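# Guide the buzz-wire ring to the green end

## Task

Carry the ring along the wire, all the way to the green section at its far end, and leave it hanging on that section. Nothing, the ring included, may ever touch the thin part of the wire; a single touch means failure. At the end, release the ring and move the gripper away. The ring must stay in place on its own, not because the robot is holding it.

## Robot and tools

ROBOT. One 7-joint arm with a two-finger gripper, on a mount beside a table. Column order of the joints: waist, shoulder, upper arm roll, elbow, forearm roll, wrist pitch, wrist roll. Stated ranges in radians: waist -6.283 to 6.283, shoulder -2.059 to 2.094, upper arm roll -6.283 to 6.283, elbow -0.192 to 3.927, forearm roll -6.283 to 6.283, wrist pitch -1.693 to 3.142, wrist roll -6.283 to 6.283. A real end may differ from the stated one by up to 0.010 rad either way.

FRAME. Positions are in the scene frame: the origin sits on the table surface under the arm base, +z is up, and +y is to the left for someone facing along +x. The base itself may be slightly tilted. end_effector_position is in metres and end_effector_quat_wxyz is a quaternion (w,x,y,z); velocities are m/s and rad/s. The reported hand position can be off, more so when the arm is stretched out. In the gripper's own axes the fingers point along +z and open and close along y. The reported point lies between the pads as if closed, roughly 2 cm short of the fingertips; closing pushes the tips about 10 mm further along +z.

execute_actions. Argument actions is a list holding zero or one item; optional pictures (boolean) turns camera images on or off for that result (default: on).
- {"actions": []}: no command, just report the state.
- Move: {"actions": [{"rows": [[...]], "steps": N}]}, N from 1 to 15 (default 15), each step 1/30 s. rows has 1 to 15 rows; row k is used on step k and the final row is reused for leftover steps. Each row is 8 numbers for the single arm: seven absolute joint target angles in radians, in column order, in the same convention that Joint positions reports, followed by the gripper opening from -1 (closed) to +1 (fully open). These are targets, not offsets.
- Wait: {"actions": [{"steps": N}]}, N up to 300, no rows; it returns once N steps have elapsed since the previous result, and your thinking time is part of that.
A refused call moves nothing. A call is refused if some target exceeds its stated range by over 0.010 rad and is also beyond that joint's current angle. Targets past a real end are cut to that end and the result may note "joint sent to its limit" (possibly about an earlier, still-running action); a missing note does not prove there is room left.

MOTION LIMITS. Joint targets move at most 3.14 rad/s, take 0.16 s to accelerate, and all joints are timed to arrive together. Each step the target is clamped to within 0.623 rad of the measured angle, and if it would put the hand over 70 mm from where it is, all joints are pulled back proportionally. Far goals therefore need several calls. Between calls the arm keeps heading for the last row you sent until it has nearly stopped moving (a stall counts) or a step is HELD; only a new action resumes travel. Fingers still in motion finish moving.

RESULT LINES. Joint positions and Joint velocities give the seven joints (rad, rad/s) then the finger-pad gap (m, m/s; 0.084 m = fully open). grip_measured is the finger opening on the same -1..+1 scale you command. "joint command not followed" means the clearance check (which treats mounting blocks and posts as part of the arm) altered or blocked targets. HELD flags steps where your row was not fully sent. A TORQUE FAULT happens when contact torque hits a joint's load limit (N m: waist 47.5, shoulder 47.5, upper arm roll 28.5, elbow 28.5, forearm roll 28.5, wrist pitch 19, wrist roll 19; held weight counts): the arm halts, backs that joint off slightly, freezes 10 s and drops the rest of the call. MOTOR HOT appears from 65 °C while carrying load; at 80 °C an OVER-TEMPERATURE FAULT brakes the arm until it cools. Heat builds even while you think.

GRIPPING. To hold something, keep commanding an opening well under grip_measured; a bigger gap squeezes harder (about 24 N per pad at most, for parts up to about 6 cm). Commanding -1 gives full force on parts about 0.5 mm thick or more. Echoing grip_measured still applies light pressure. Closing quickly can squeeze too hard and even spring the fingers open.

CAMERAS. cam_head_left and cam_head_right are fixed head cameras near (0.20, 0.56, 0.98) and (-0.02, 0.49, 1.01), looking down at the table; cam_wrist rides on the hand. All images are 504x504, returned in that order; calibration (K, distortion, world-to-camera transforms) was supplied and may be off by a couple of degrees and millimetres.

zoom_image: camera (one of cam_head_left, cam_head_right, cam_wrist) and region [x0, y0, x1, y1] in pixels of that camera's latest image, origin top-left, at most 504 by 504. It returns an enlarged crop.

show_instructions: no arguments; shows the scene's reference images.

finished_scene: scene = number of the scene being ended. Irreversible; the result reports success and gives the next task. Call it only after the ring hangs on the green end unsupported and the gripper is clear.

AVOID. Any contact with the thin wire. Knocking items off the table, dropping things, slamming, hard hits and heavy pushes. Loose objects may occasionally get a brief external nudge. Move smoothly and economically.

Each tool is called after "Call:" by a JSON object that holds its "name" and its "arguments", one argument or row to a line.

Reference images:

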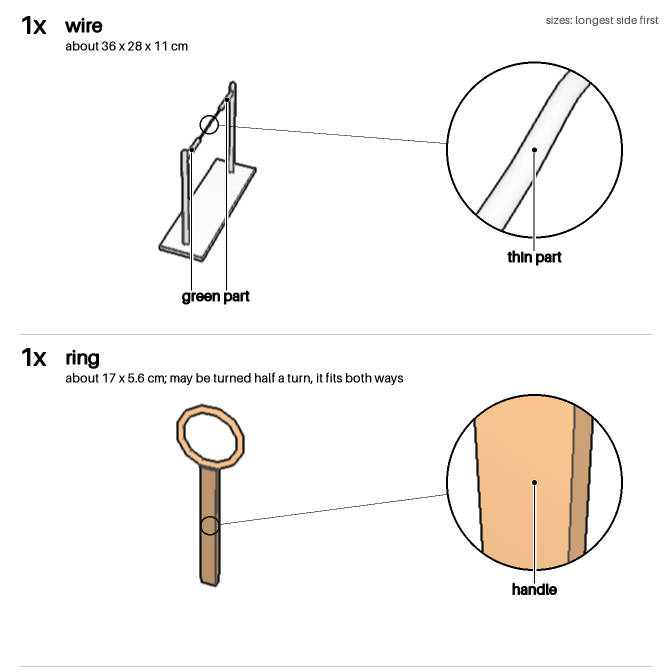

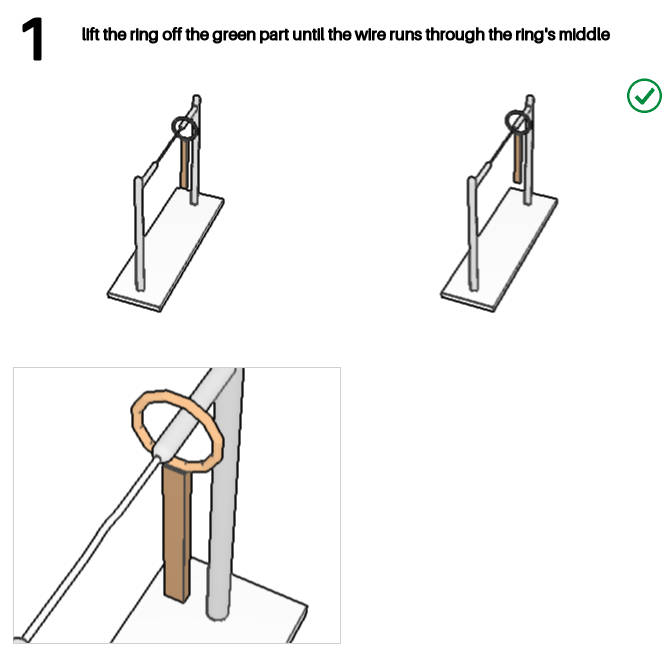

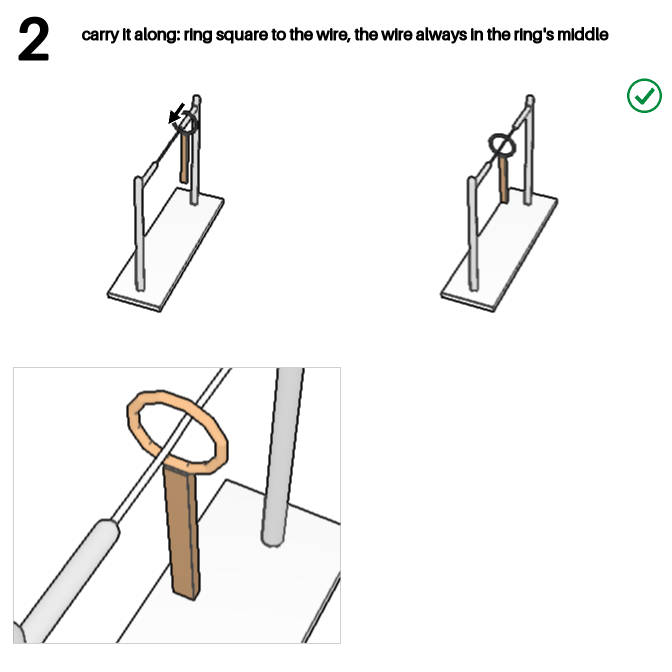

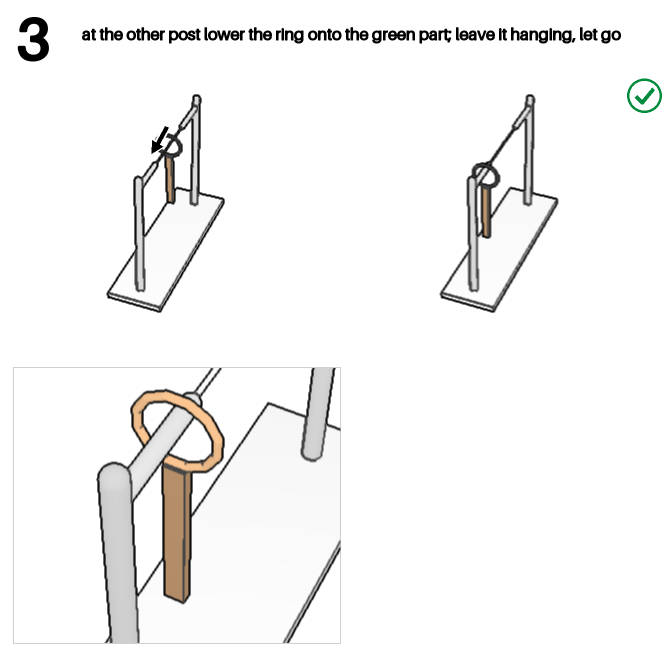

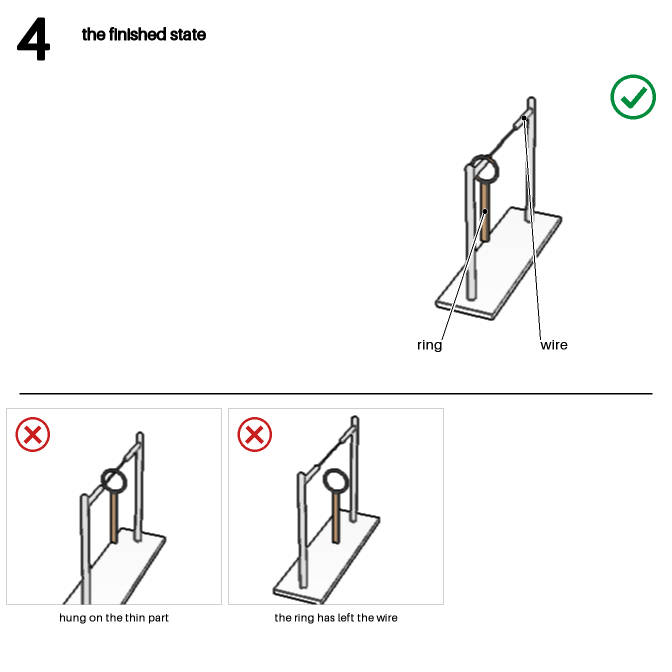

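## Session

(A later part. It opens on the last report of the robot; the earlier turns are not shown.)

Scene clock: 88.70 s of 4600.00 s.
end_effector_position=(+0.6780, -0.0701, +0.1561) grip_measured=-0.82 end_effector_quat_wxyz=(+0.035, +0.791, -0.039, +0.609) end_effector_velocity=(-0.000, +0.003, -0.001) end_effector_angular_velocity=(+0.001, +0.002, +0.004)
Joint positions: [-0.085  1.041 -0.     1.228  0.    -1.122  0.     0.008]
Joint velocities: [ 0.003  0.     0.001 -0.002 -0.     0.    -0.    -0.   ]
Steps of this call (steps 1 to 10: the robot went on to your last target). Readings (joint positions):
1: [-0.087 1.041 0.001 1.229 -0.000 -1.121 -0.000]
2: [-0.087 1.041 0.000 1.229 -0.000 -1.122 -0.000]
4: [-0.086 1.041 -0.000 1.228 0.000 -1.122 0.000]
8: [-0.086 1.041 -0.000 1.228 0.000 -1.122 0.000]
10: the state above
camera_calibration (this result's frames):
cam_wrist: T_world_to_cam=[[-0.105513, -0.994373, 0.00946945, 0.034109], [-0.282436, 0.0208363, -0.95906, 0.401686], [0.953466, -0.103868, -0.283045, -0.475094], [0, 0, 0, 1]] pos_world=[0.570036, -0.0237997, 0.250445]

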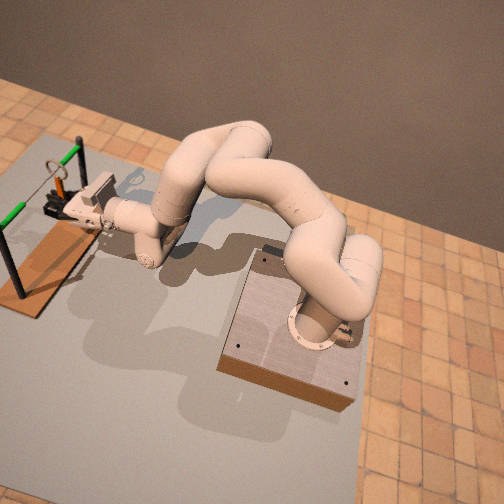

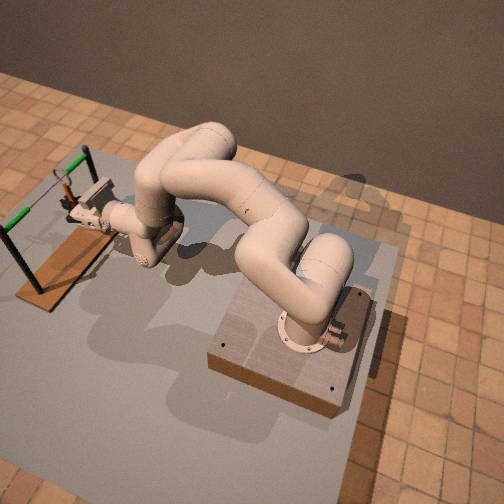

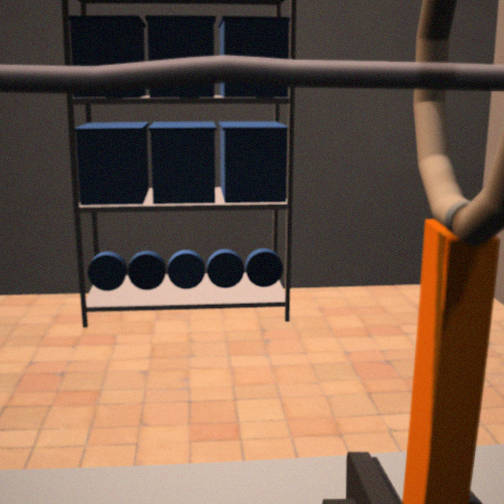

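Call:
{"name": "execute_actions", "arguments": {
  "actions": [
    {"rows": [[-0.077,1.041,0,1.227,0,-1.123,0,-1],[-0.069,1.040,0,1.226,0,-1.124,0,-1],[-0.061,1.040,0,1.225,0,-1.125,0,-1],[-0.053,1.040,0,1.223,0,-1.126,0,-1],[-0.045,1.039,0,1.222,0,-1.126,0,-1],[-0.037,1.039,0,1.221,0,-1.127,0,-1],[-0.029,1.039,0,1.221,0,-1.127,0,-1],[-0.021,1.039,0,1.221,0,-1.127,0,-1],[-0.013,1.039,0,1.221,0,-1.127,0,-1],[-0.005,1.039,0,1.221,0,-1.127,0,-1]], "steps": 15}
  ],
  "pictures": false
}}

Call:
{"name": "execute_actions", "arguments": {
  "actions": [
    {"steps": 10}
  ]
}}

Call:
{"name": "zoom_image", "arguments": {
  "camera": "cam_head_left",
  "region": [0, 130, 130, 260]
}}

Call:
{"name": "zoom_image", "arguments": {
  "camera": "cam_head_right",
  "region": [0, 130, 130, 260]
}}

Scene clock: 93.73 s of 4600.00 s.
end_effector_position=(+0.6796, -0.0192, +0.1556) grip_measured=-0.82 end_effector_quat_wxyz=(+0.011, +0.792, -0.010, +0.610) end_effector_velocity=(+0.001, +0.056, +0.000) end_effector_angular_velocity=(-0.003, -0.000, +0.082)
Joint positions: [-0.012  1.039  0.002  1.221 -0.    -1.127 -0.     0.008]
Joint velocities: [ 0.084 -0.002 -0.003 -0.003  0.    -0.002  0.     0.   ]
Steps of this call (steps 1 to 15: the robot went on to your last target; steps 16 to 90: nothing new was sent; then 1.53 s passed at rest; steps 91 to 105: all 15 steps of this action). Readings (joint positions):
91: [-0.085 1.041 -0.000 1.228 0.000 -1.122 -0.000]
92: [-0.085 1.041 -0.000 1.228 0.000 -1.122 0.000]
94: [-0.080 1.041 -0.001 1.227 0.000 -1.123 0.000]
98: [-0.057 1.040 -0.000 1.224 0.000 -1.125 0.000]
105: the state above

Scene clock: 94.07 s of 4600.00 s.
end_effector_position=(+0.6796, -0.0159, +0.1556) grip_measured=-0.82 end_effector_quat_wxyz=(+0.010, +0.792, -0.007, +0.610) end_effector_velocity=(-0.000, +0.006, -0.001) end_effector_angular_velocity=(+0.004, +0.001, +0.007)
Joint positions: [-0.006  1.039 -0.     1.221  0.    -1.127  0.     0.008]
Joint velocities: [ 0.006  0.     0.002 -0.001 -0.001 -0.     0.002  0.   ]
Steps of this call (steps 1 to 10: the robot went on to your last target). Readings (joint positions):
1: [-0.010 1.039 0.001 1.221 -0.000 -1.127 -0.000]
2: [-0.008 1.039 0.001 1.221 -0.000 -1.127 -0.000]
4: [-0.007 1.039 -0.000 1.221 0.000 -1.127 0.000]
8: [-0.006 1.039 -0.000 1.221 0.000 -1.127 0.000]
10: the state above
camera_calibration (this result's frames):
cam_wrist: T_world_to_cam=[[-0.0260757, -0.999612, 0.00983038, 0.0340505], [-0.2838, -0.00202668, -0.958881, 0.401015], [0.958529, -0.0277934, -0.283637, -0.473318], [0, 0, 0, 1]] pos_world=[0.568385, 0.0216949, 0.249941]

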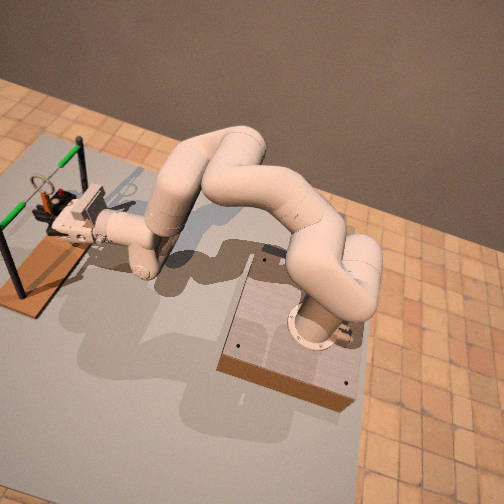

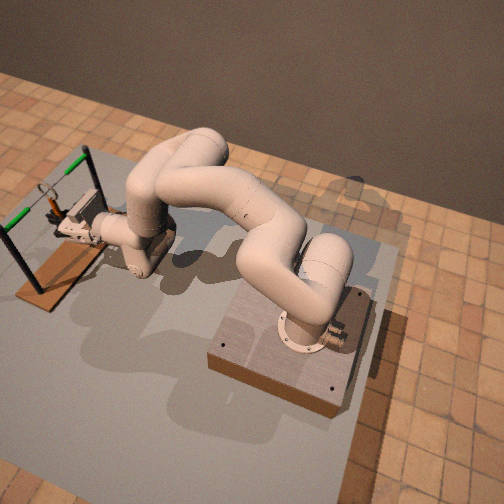

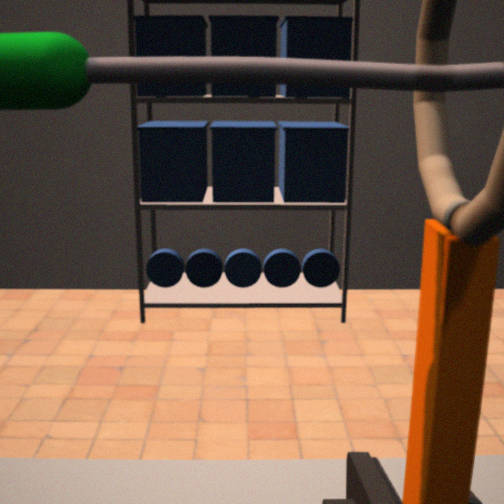

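Region (0, 130, 130, 260) of cam_head_left's 504x504 image, scaled by 3.877, with more detail than that image has.

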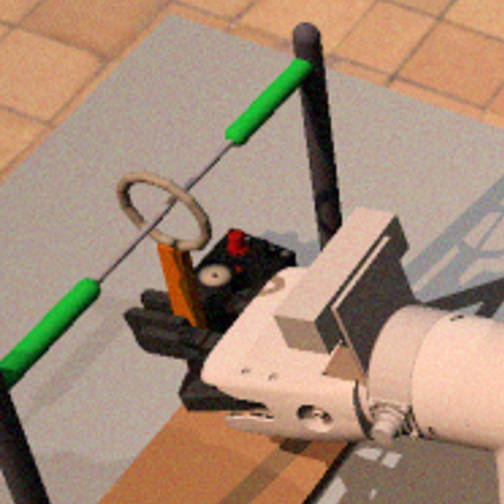

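Region (0, 130, 130, 260) of cam_head_right's 504x504 image, scaled by 3.877, with more detail than that image has.

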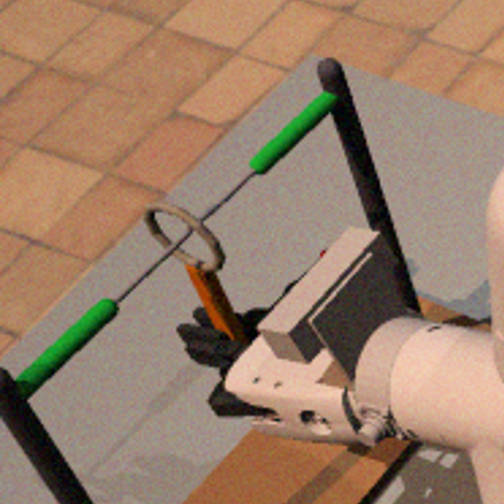

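Call:
{"name": "execute_actions", "arguments": {
  "actions": [
    {"rows": [[0.005,1.039,0,1.221,0,-1.127,0,-1],[0.015,1.039,0,1.221,0,-1.127,0,-1],[0.026,1.039,0,1.222,0,-1.127,0,-1],[0.036,1.040,0,1.223,0,-1.126,0,-1],[0.047,1.040,0,1.225,0,-1.125,0,-1],[0.057,1.041,0,1.226,0,-1.124,0,-1],[0.068,1.041,0,1.228,0,-1.122,0,-1],[0.078,1.042,0,1.231,0,-1.120,0,-1],[0.089,1.043,0,1.233,0,-1.119,0,-1],[0.099,1.044,0,1.236,0,-1.117,0,-1],[0.110,1.045,0,1.239,0,-1.115,0,-1],[0.120,1.046,0,1.242,0,-1.113,0,-1],[0.131,1.047,0,1.246,0,-1.110,0,-1]], "steps": 15}
  ],
  "pictures": false
}}

Call:
{"name": "execute_actions", "arguments": {
  "actions": [
    {"steps": 15}
  ]
}}

Call:
{"name": "zoom_image", "arguments": {
  "camera": "cam_head_right",
  "region": [0, 160, 130, 290]
}}

Scene clock: 98.73 s of 4600.00 s.
end_effector_position=(+0.6815, +0.0572, +0.1551) grip_measured=-0.82 end_effector_quat_wxyz=(-0.022, +0.792, +0.035, +0.609) end_effector_velocity=(+0.004, +0.199, +0.001) end_effector_angular_velocity=(+0.005, -0.001, +0.288)
Joint positions: [ 0.101  1.044  0.001  1.237 -0.    -1.116 -0.     0.008]
Joint velocities: [ 0.284  0.023  0.007  0.078 -0.001  0.052 -0.    -0.   ]
Steps of this call (steps 1 to 15: the robot went on to your last target; steps 16 to 90: nothing new was sent; then 1.17 s passed at rest; steps 91 to 105: all 15 steps of this action). Readings (joint positions):
91: [-0.005 1.039 -0.000 1.221 -0.000 -1.127 0.000]
92: [-0.004 1.039 -0.000 1.221 0.000 -1.127 0.000]
94: [0.001 1.039 -0.001 1.221 0.000 -1.127 0.000]
98: [0.031 1.040 -0.000 1.223 0.000 -1.126 0.000]
105: the state above

Scene clock: 99.23 s of 4600.00 s.
end_effector_position=(+0.6818, +0.0772, +0.1550) grip_measured=-0.82 end_effector_quat_wxyz=(-0.031, +0.791, +0.047, +0.609) end_effector_velocity=(-0.000, +0.004, +0.000) end_effector_angular_velocity=(+0.001, -0.000, +0.006)
Joint positions: [ 0.13   1.047 -0.     1.246  0.    -1.11   0.     0.008]
Joint velocities: [ 0.004 -0.001  0.002 -0.    -0.     0.001 -0.001 -0.   ]
Steps of this call (steps 1 to 15: the robot went on to your last target). Readings (joint positions):
1: [0.109 1.045 0.001 1.240 -0.000 -1.114 -0.000]
2: [0.116 1.046 0.002 1.242 -0.000 -1.113 -0.000]
4: [0.124 1.046 0.002 1.244 -0.000 -1.112 -0.000]
8: [0.129 1.047 -0.001 1.245 0.000 -1.110 0.000]
15: the state above
camera_calibration (this result's frames):
cam_wrist: T_world_to_cam=[[0.109816, -0.993901, 0.0101113, 0.0340433], [-0.281918, -0.0409008, -0.958566, 0.402937], [0.953133, 0.102415, -0.28469, -0.479157], [0, 0, 0, 1]] pos_world=[0.566558, 0.099389, 0.249486]

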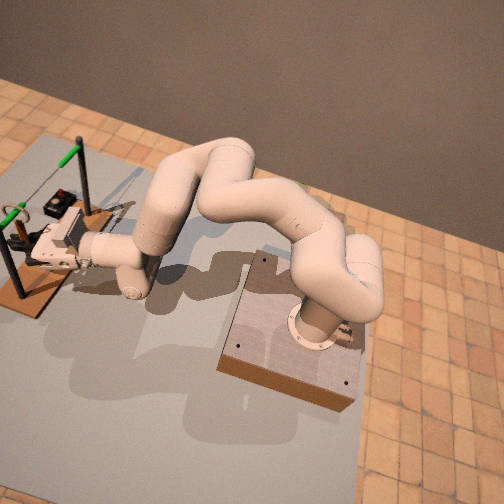

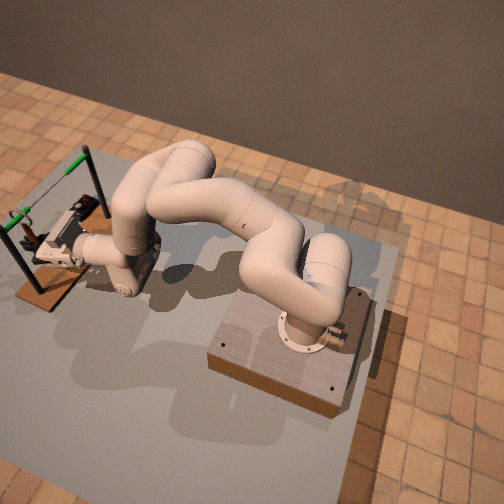

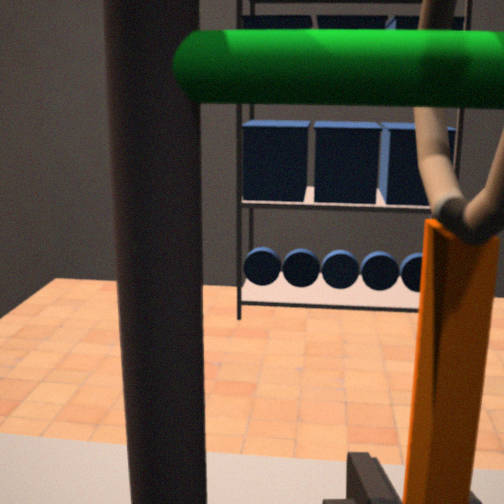

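Region (0, 160, 130, 290) of cam_head_right's 504x504 image, scaled by 3.877, with more detail than that image has.

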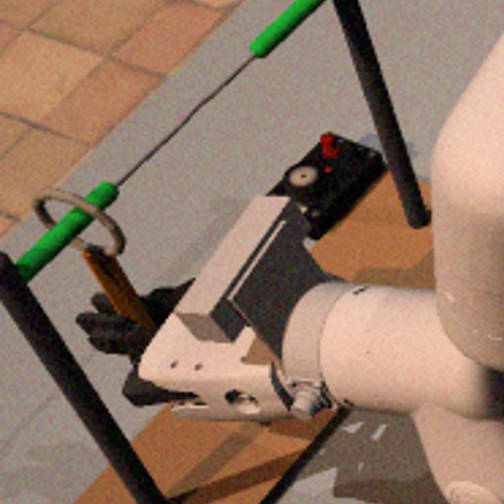

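Call:
{"name": "execute_actions", "arguments": {
  "actions": [
    {"rows": [[0.131,1.087,0,1.274,0,-1.122,0,-1]], "steps": 15}
  ],
  "pictures": false
}}

Call:
{"name": "execute_actions", "arguments": {
  "actions": [
    {"rows": [[0.131,1.087,0,1.274,0,-1.122,0,-0.2]], "steps": 15}
  ],
  "pictures": false
}}

Call:
{"name": "execute_actions", "arguments": {
  "actions": [
    {"rows": [[0.131,1.028,0,1.034,0,-1.303,0,-0.2]], "steps": 15}
  ],
  "pictures": false
}}

Call:
{"name": "execute_actions", "arguments": {
  "actions": [
    {"rows": [[0.131,1.071,0,0.957,0,-1.423,0,-0.2]], "steps": 15}
  ]
}}

Call:
{"name": "zoom_image", "arguments": {
  "camera": "cam_head_right",
  "region": [0, 160, 130, 290]
}}

Scene clock: 103.90 s of 4600.00 s.
end_effector_position=(+0.6818, +0.0776, +0.1424) grip_measured=-0.82 end_effector_quat_wxyz=(-0.031, +0.791, +0.047, +0.609) end_effector_velocity=(+0.000, +0.000, -0.001) end_effector_angular_velocity=(+0.001, -0.002, -0.000)
Joint positions: [ 0.131  1.086 -0.     1.274  0.    -1.122  0.     0.008]
Joint velocities: [-0.     0.004 -0.     0.004 -0.    -0.002  0.001 -0.   ]
Steps of this call (steps 1 to 15: the robot went on to your last target; steps 16 to 90: nothing new was sent; then 1.17 s passed at rest; steps 91 to 105: all 15 steps of this action). Readings (joint positions):
91: [0.131 1.047 0.000 1.246 -0.000 -1.110 0.000]
92: [0.131 1.049 -0.000 1.247 -0.000 -1.111 0.000]
94: [0.131 1.061 -0.000 1.258 0.000 -1.115 0.000]
98: [0.131 1.082 0.000 1.268 -0.000 -1.120 -0.000]
105: the state above

Scene clock: 104.40 s of 4600.00 s.
end_effector_position=(+0.6817, +0.0776, +0.1421) grip_measured=-0.22 end_effector_quat_wxyz=(-0.031, +0.791, +0.047, +0.609) end_effector_velocity=(-0.001, -0.002, -0.002) end_effector_angular_velocity=(-0.001, +0.003, -0.002)
Joint positions: [ 0.131  1.087 -0.     1.274  0.    -1.122  0.     0.035]
Joint velocities: [-0.002  0.001 -0.    -0.002 -0.     0.    -0.     0.   ]
Steps of this call (steps 1 to 15: all 15 steps of this action). Readings (joint positions):
1: [0.131 1.086 -0.000 1.274 0.000 -1.122 0.000]
2: [0.131 1.087 -0.000 1.274 0.000 -1.122 0.000]
4: [0.131 1.087 -0.000 1.274 0.000 -1.122 0.000]
8: [0.131 1.087 -0.000 1.274 0.000 -1.122 0.000]
15: the state above

Scene clock: 104.90 s of 4600.00 s.
end_effector_position=(+0.6179, +0.0703, +0.1390) grip_measured=-0.21 end_effector_quat_wxyz=(-0.031, +0.791, +0.047, +0.609) end_effector_velocity=(-0.013, -0.002, +0.003) end_effector_angular_velocity=(+0.001, -0.006, -0.001)
Joint positions: [ 0.131  1.029  0.     1.04   0.    -1.299  0.     0.035]
Joint velocities: [-0.001 -0.014  0.    -0.049 -0.    -0.041  0.    -0.   ]
Steps of this call (steps 1 to 15: all 15 steps of this action). Readings (joint positions):
1: [0.131 1.087 -0.000 1.274 0.000 -1.122 -0.000]
2: [0.131 1.086 0.000 1.272 0.000 -1.124 0.000]
4: [0.131 1.077 0.000 1.240 0.000 -1.151 0.000]
8: [0.131 1.045 -0.000 1.094 -0.000 -1.254 -0.000]
15: the state above

Scene clock: 105.40 s of 4600.00 s.
end_effector_position=(+0.5801, +0.0659, +0.1200) grip_measured=-0.21 end_effector_quat_wxyz=(-0.031, +0.791, +0.047, +0.609) end_effector_velocity=(-0.006, -0.000, -0.002) end_effector_angular_velocity=(-0.001, -0.002, +0.001)
Joint positions: [ 0.131  1.07  -0.     0.959  0.    -1.421  0.     0.035]
Joint velocities: [ 0.001  0.005  0.    -0.014  0.001 -0.021 -0.001  0.   ]
Steps of this call (steps 1 to 15: all 15 steps of this action). Readings (joint positions):
1: [0.131 1.029 0.000 1.039 0.000 -1.300 0.000]
2: [0.131 1.029 -0.000 1.036 0.000 -1.304 0.000]
4: [0.131 1.038 -0.000 1.019 0.000 -1.335 0.000]
8: [0.131 1.065 0.000 0.969 -0.000 -1.399 -0.000]
15: the state above
camera_calibration (this result's frames):
cam_wrist: T_world_to_cam=[[0.110476, -0.993829, 0.00994178, 0.0339499], [-0.281027, -0.0408312, -0.958831, 0.339808], [0.95332, 0.103134, -0.283803, -0.391326], [0, 0, 0, 1]] pos_world=[0.464803, 0.0879742, 0.214422]

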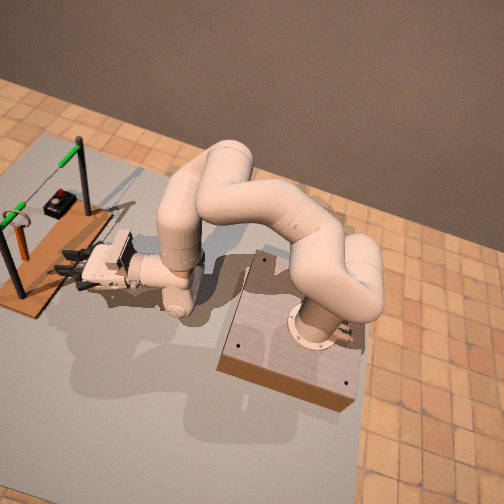

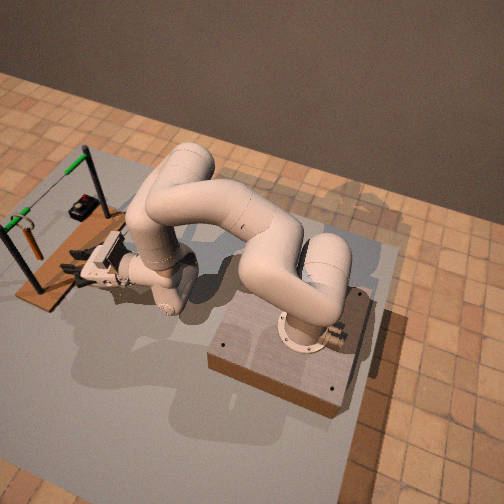

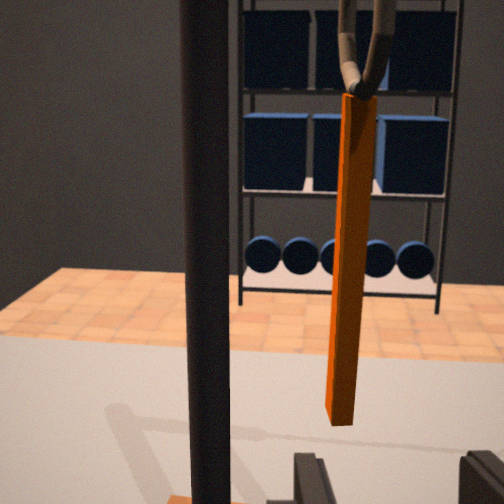

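Region (0, 160, 130, 290) of cam_head_right's 504x504 image, scaled by 3.877, with more detail than that image has.

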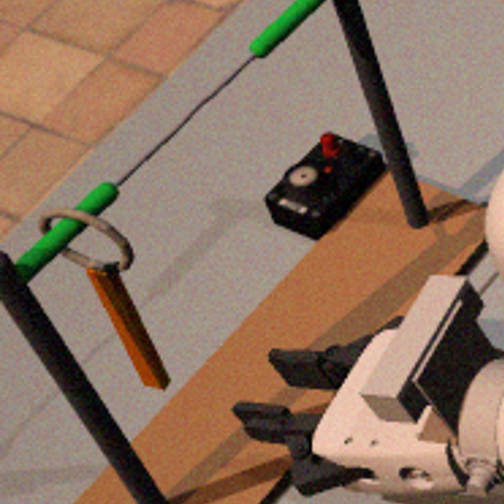

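Call:
{"name": "finished_scene", "arguments": {
  "scene": 1
}}

The scene is finished: the task was done.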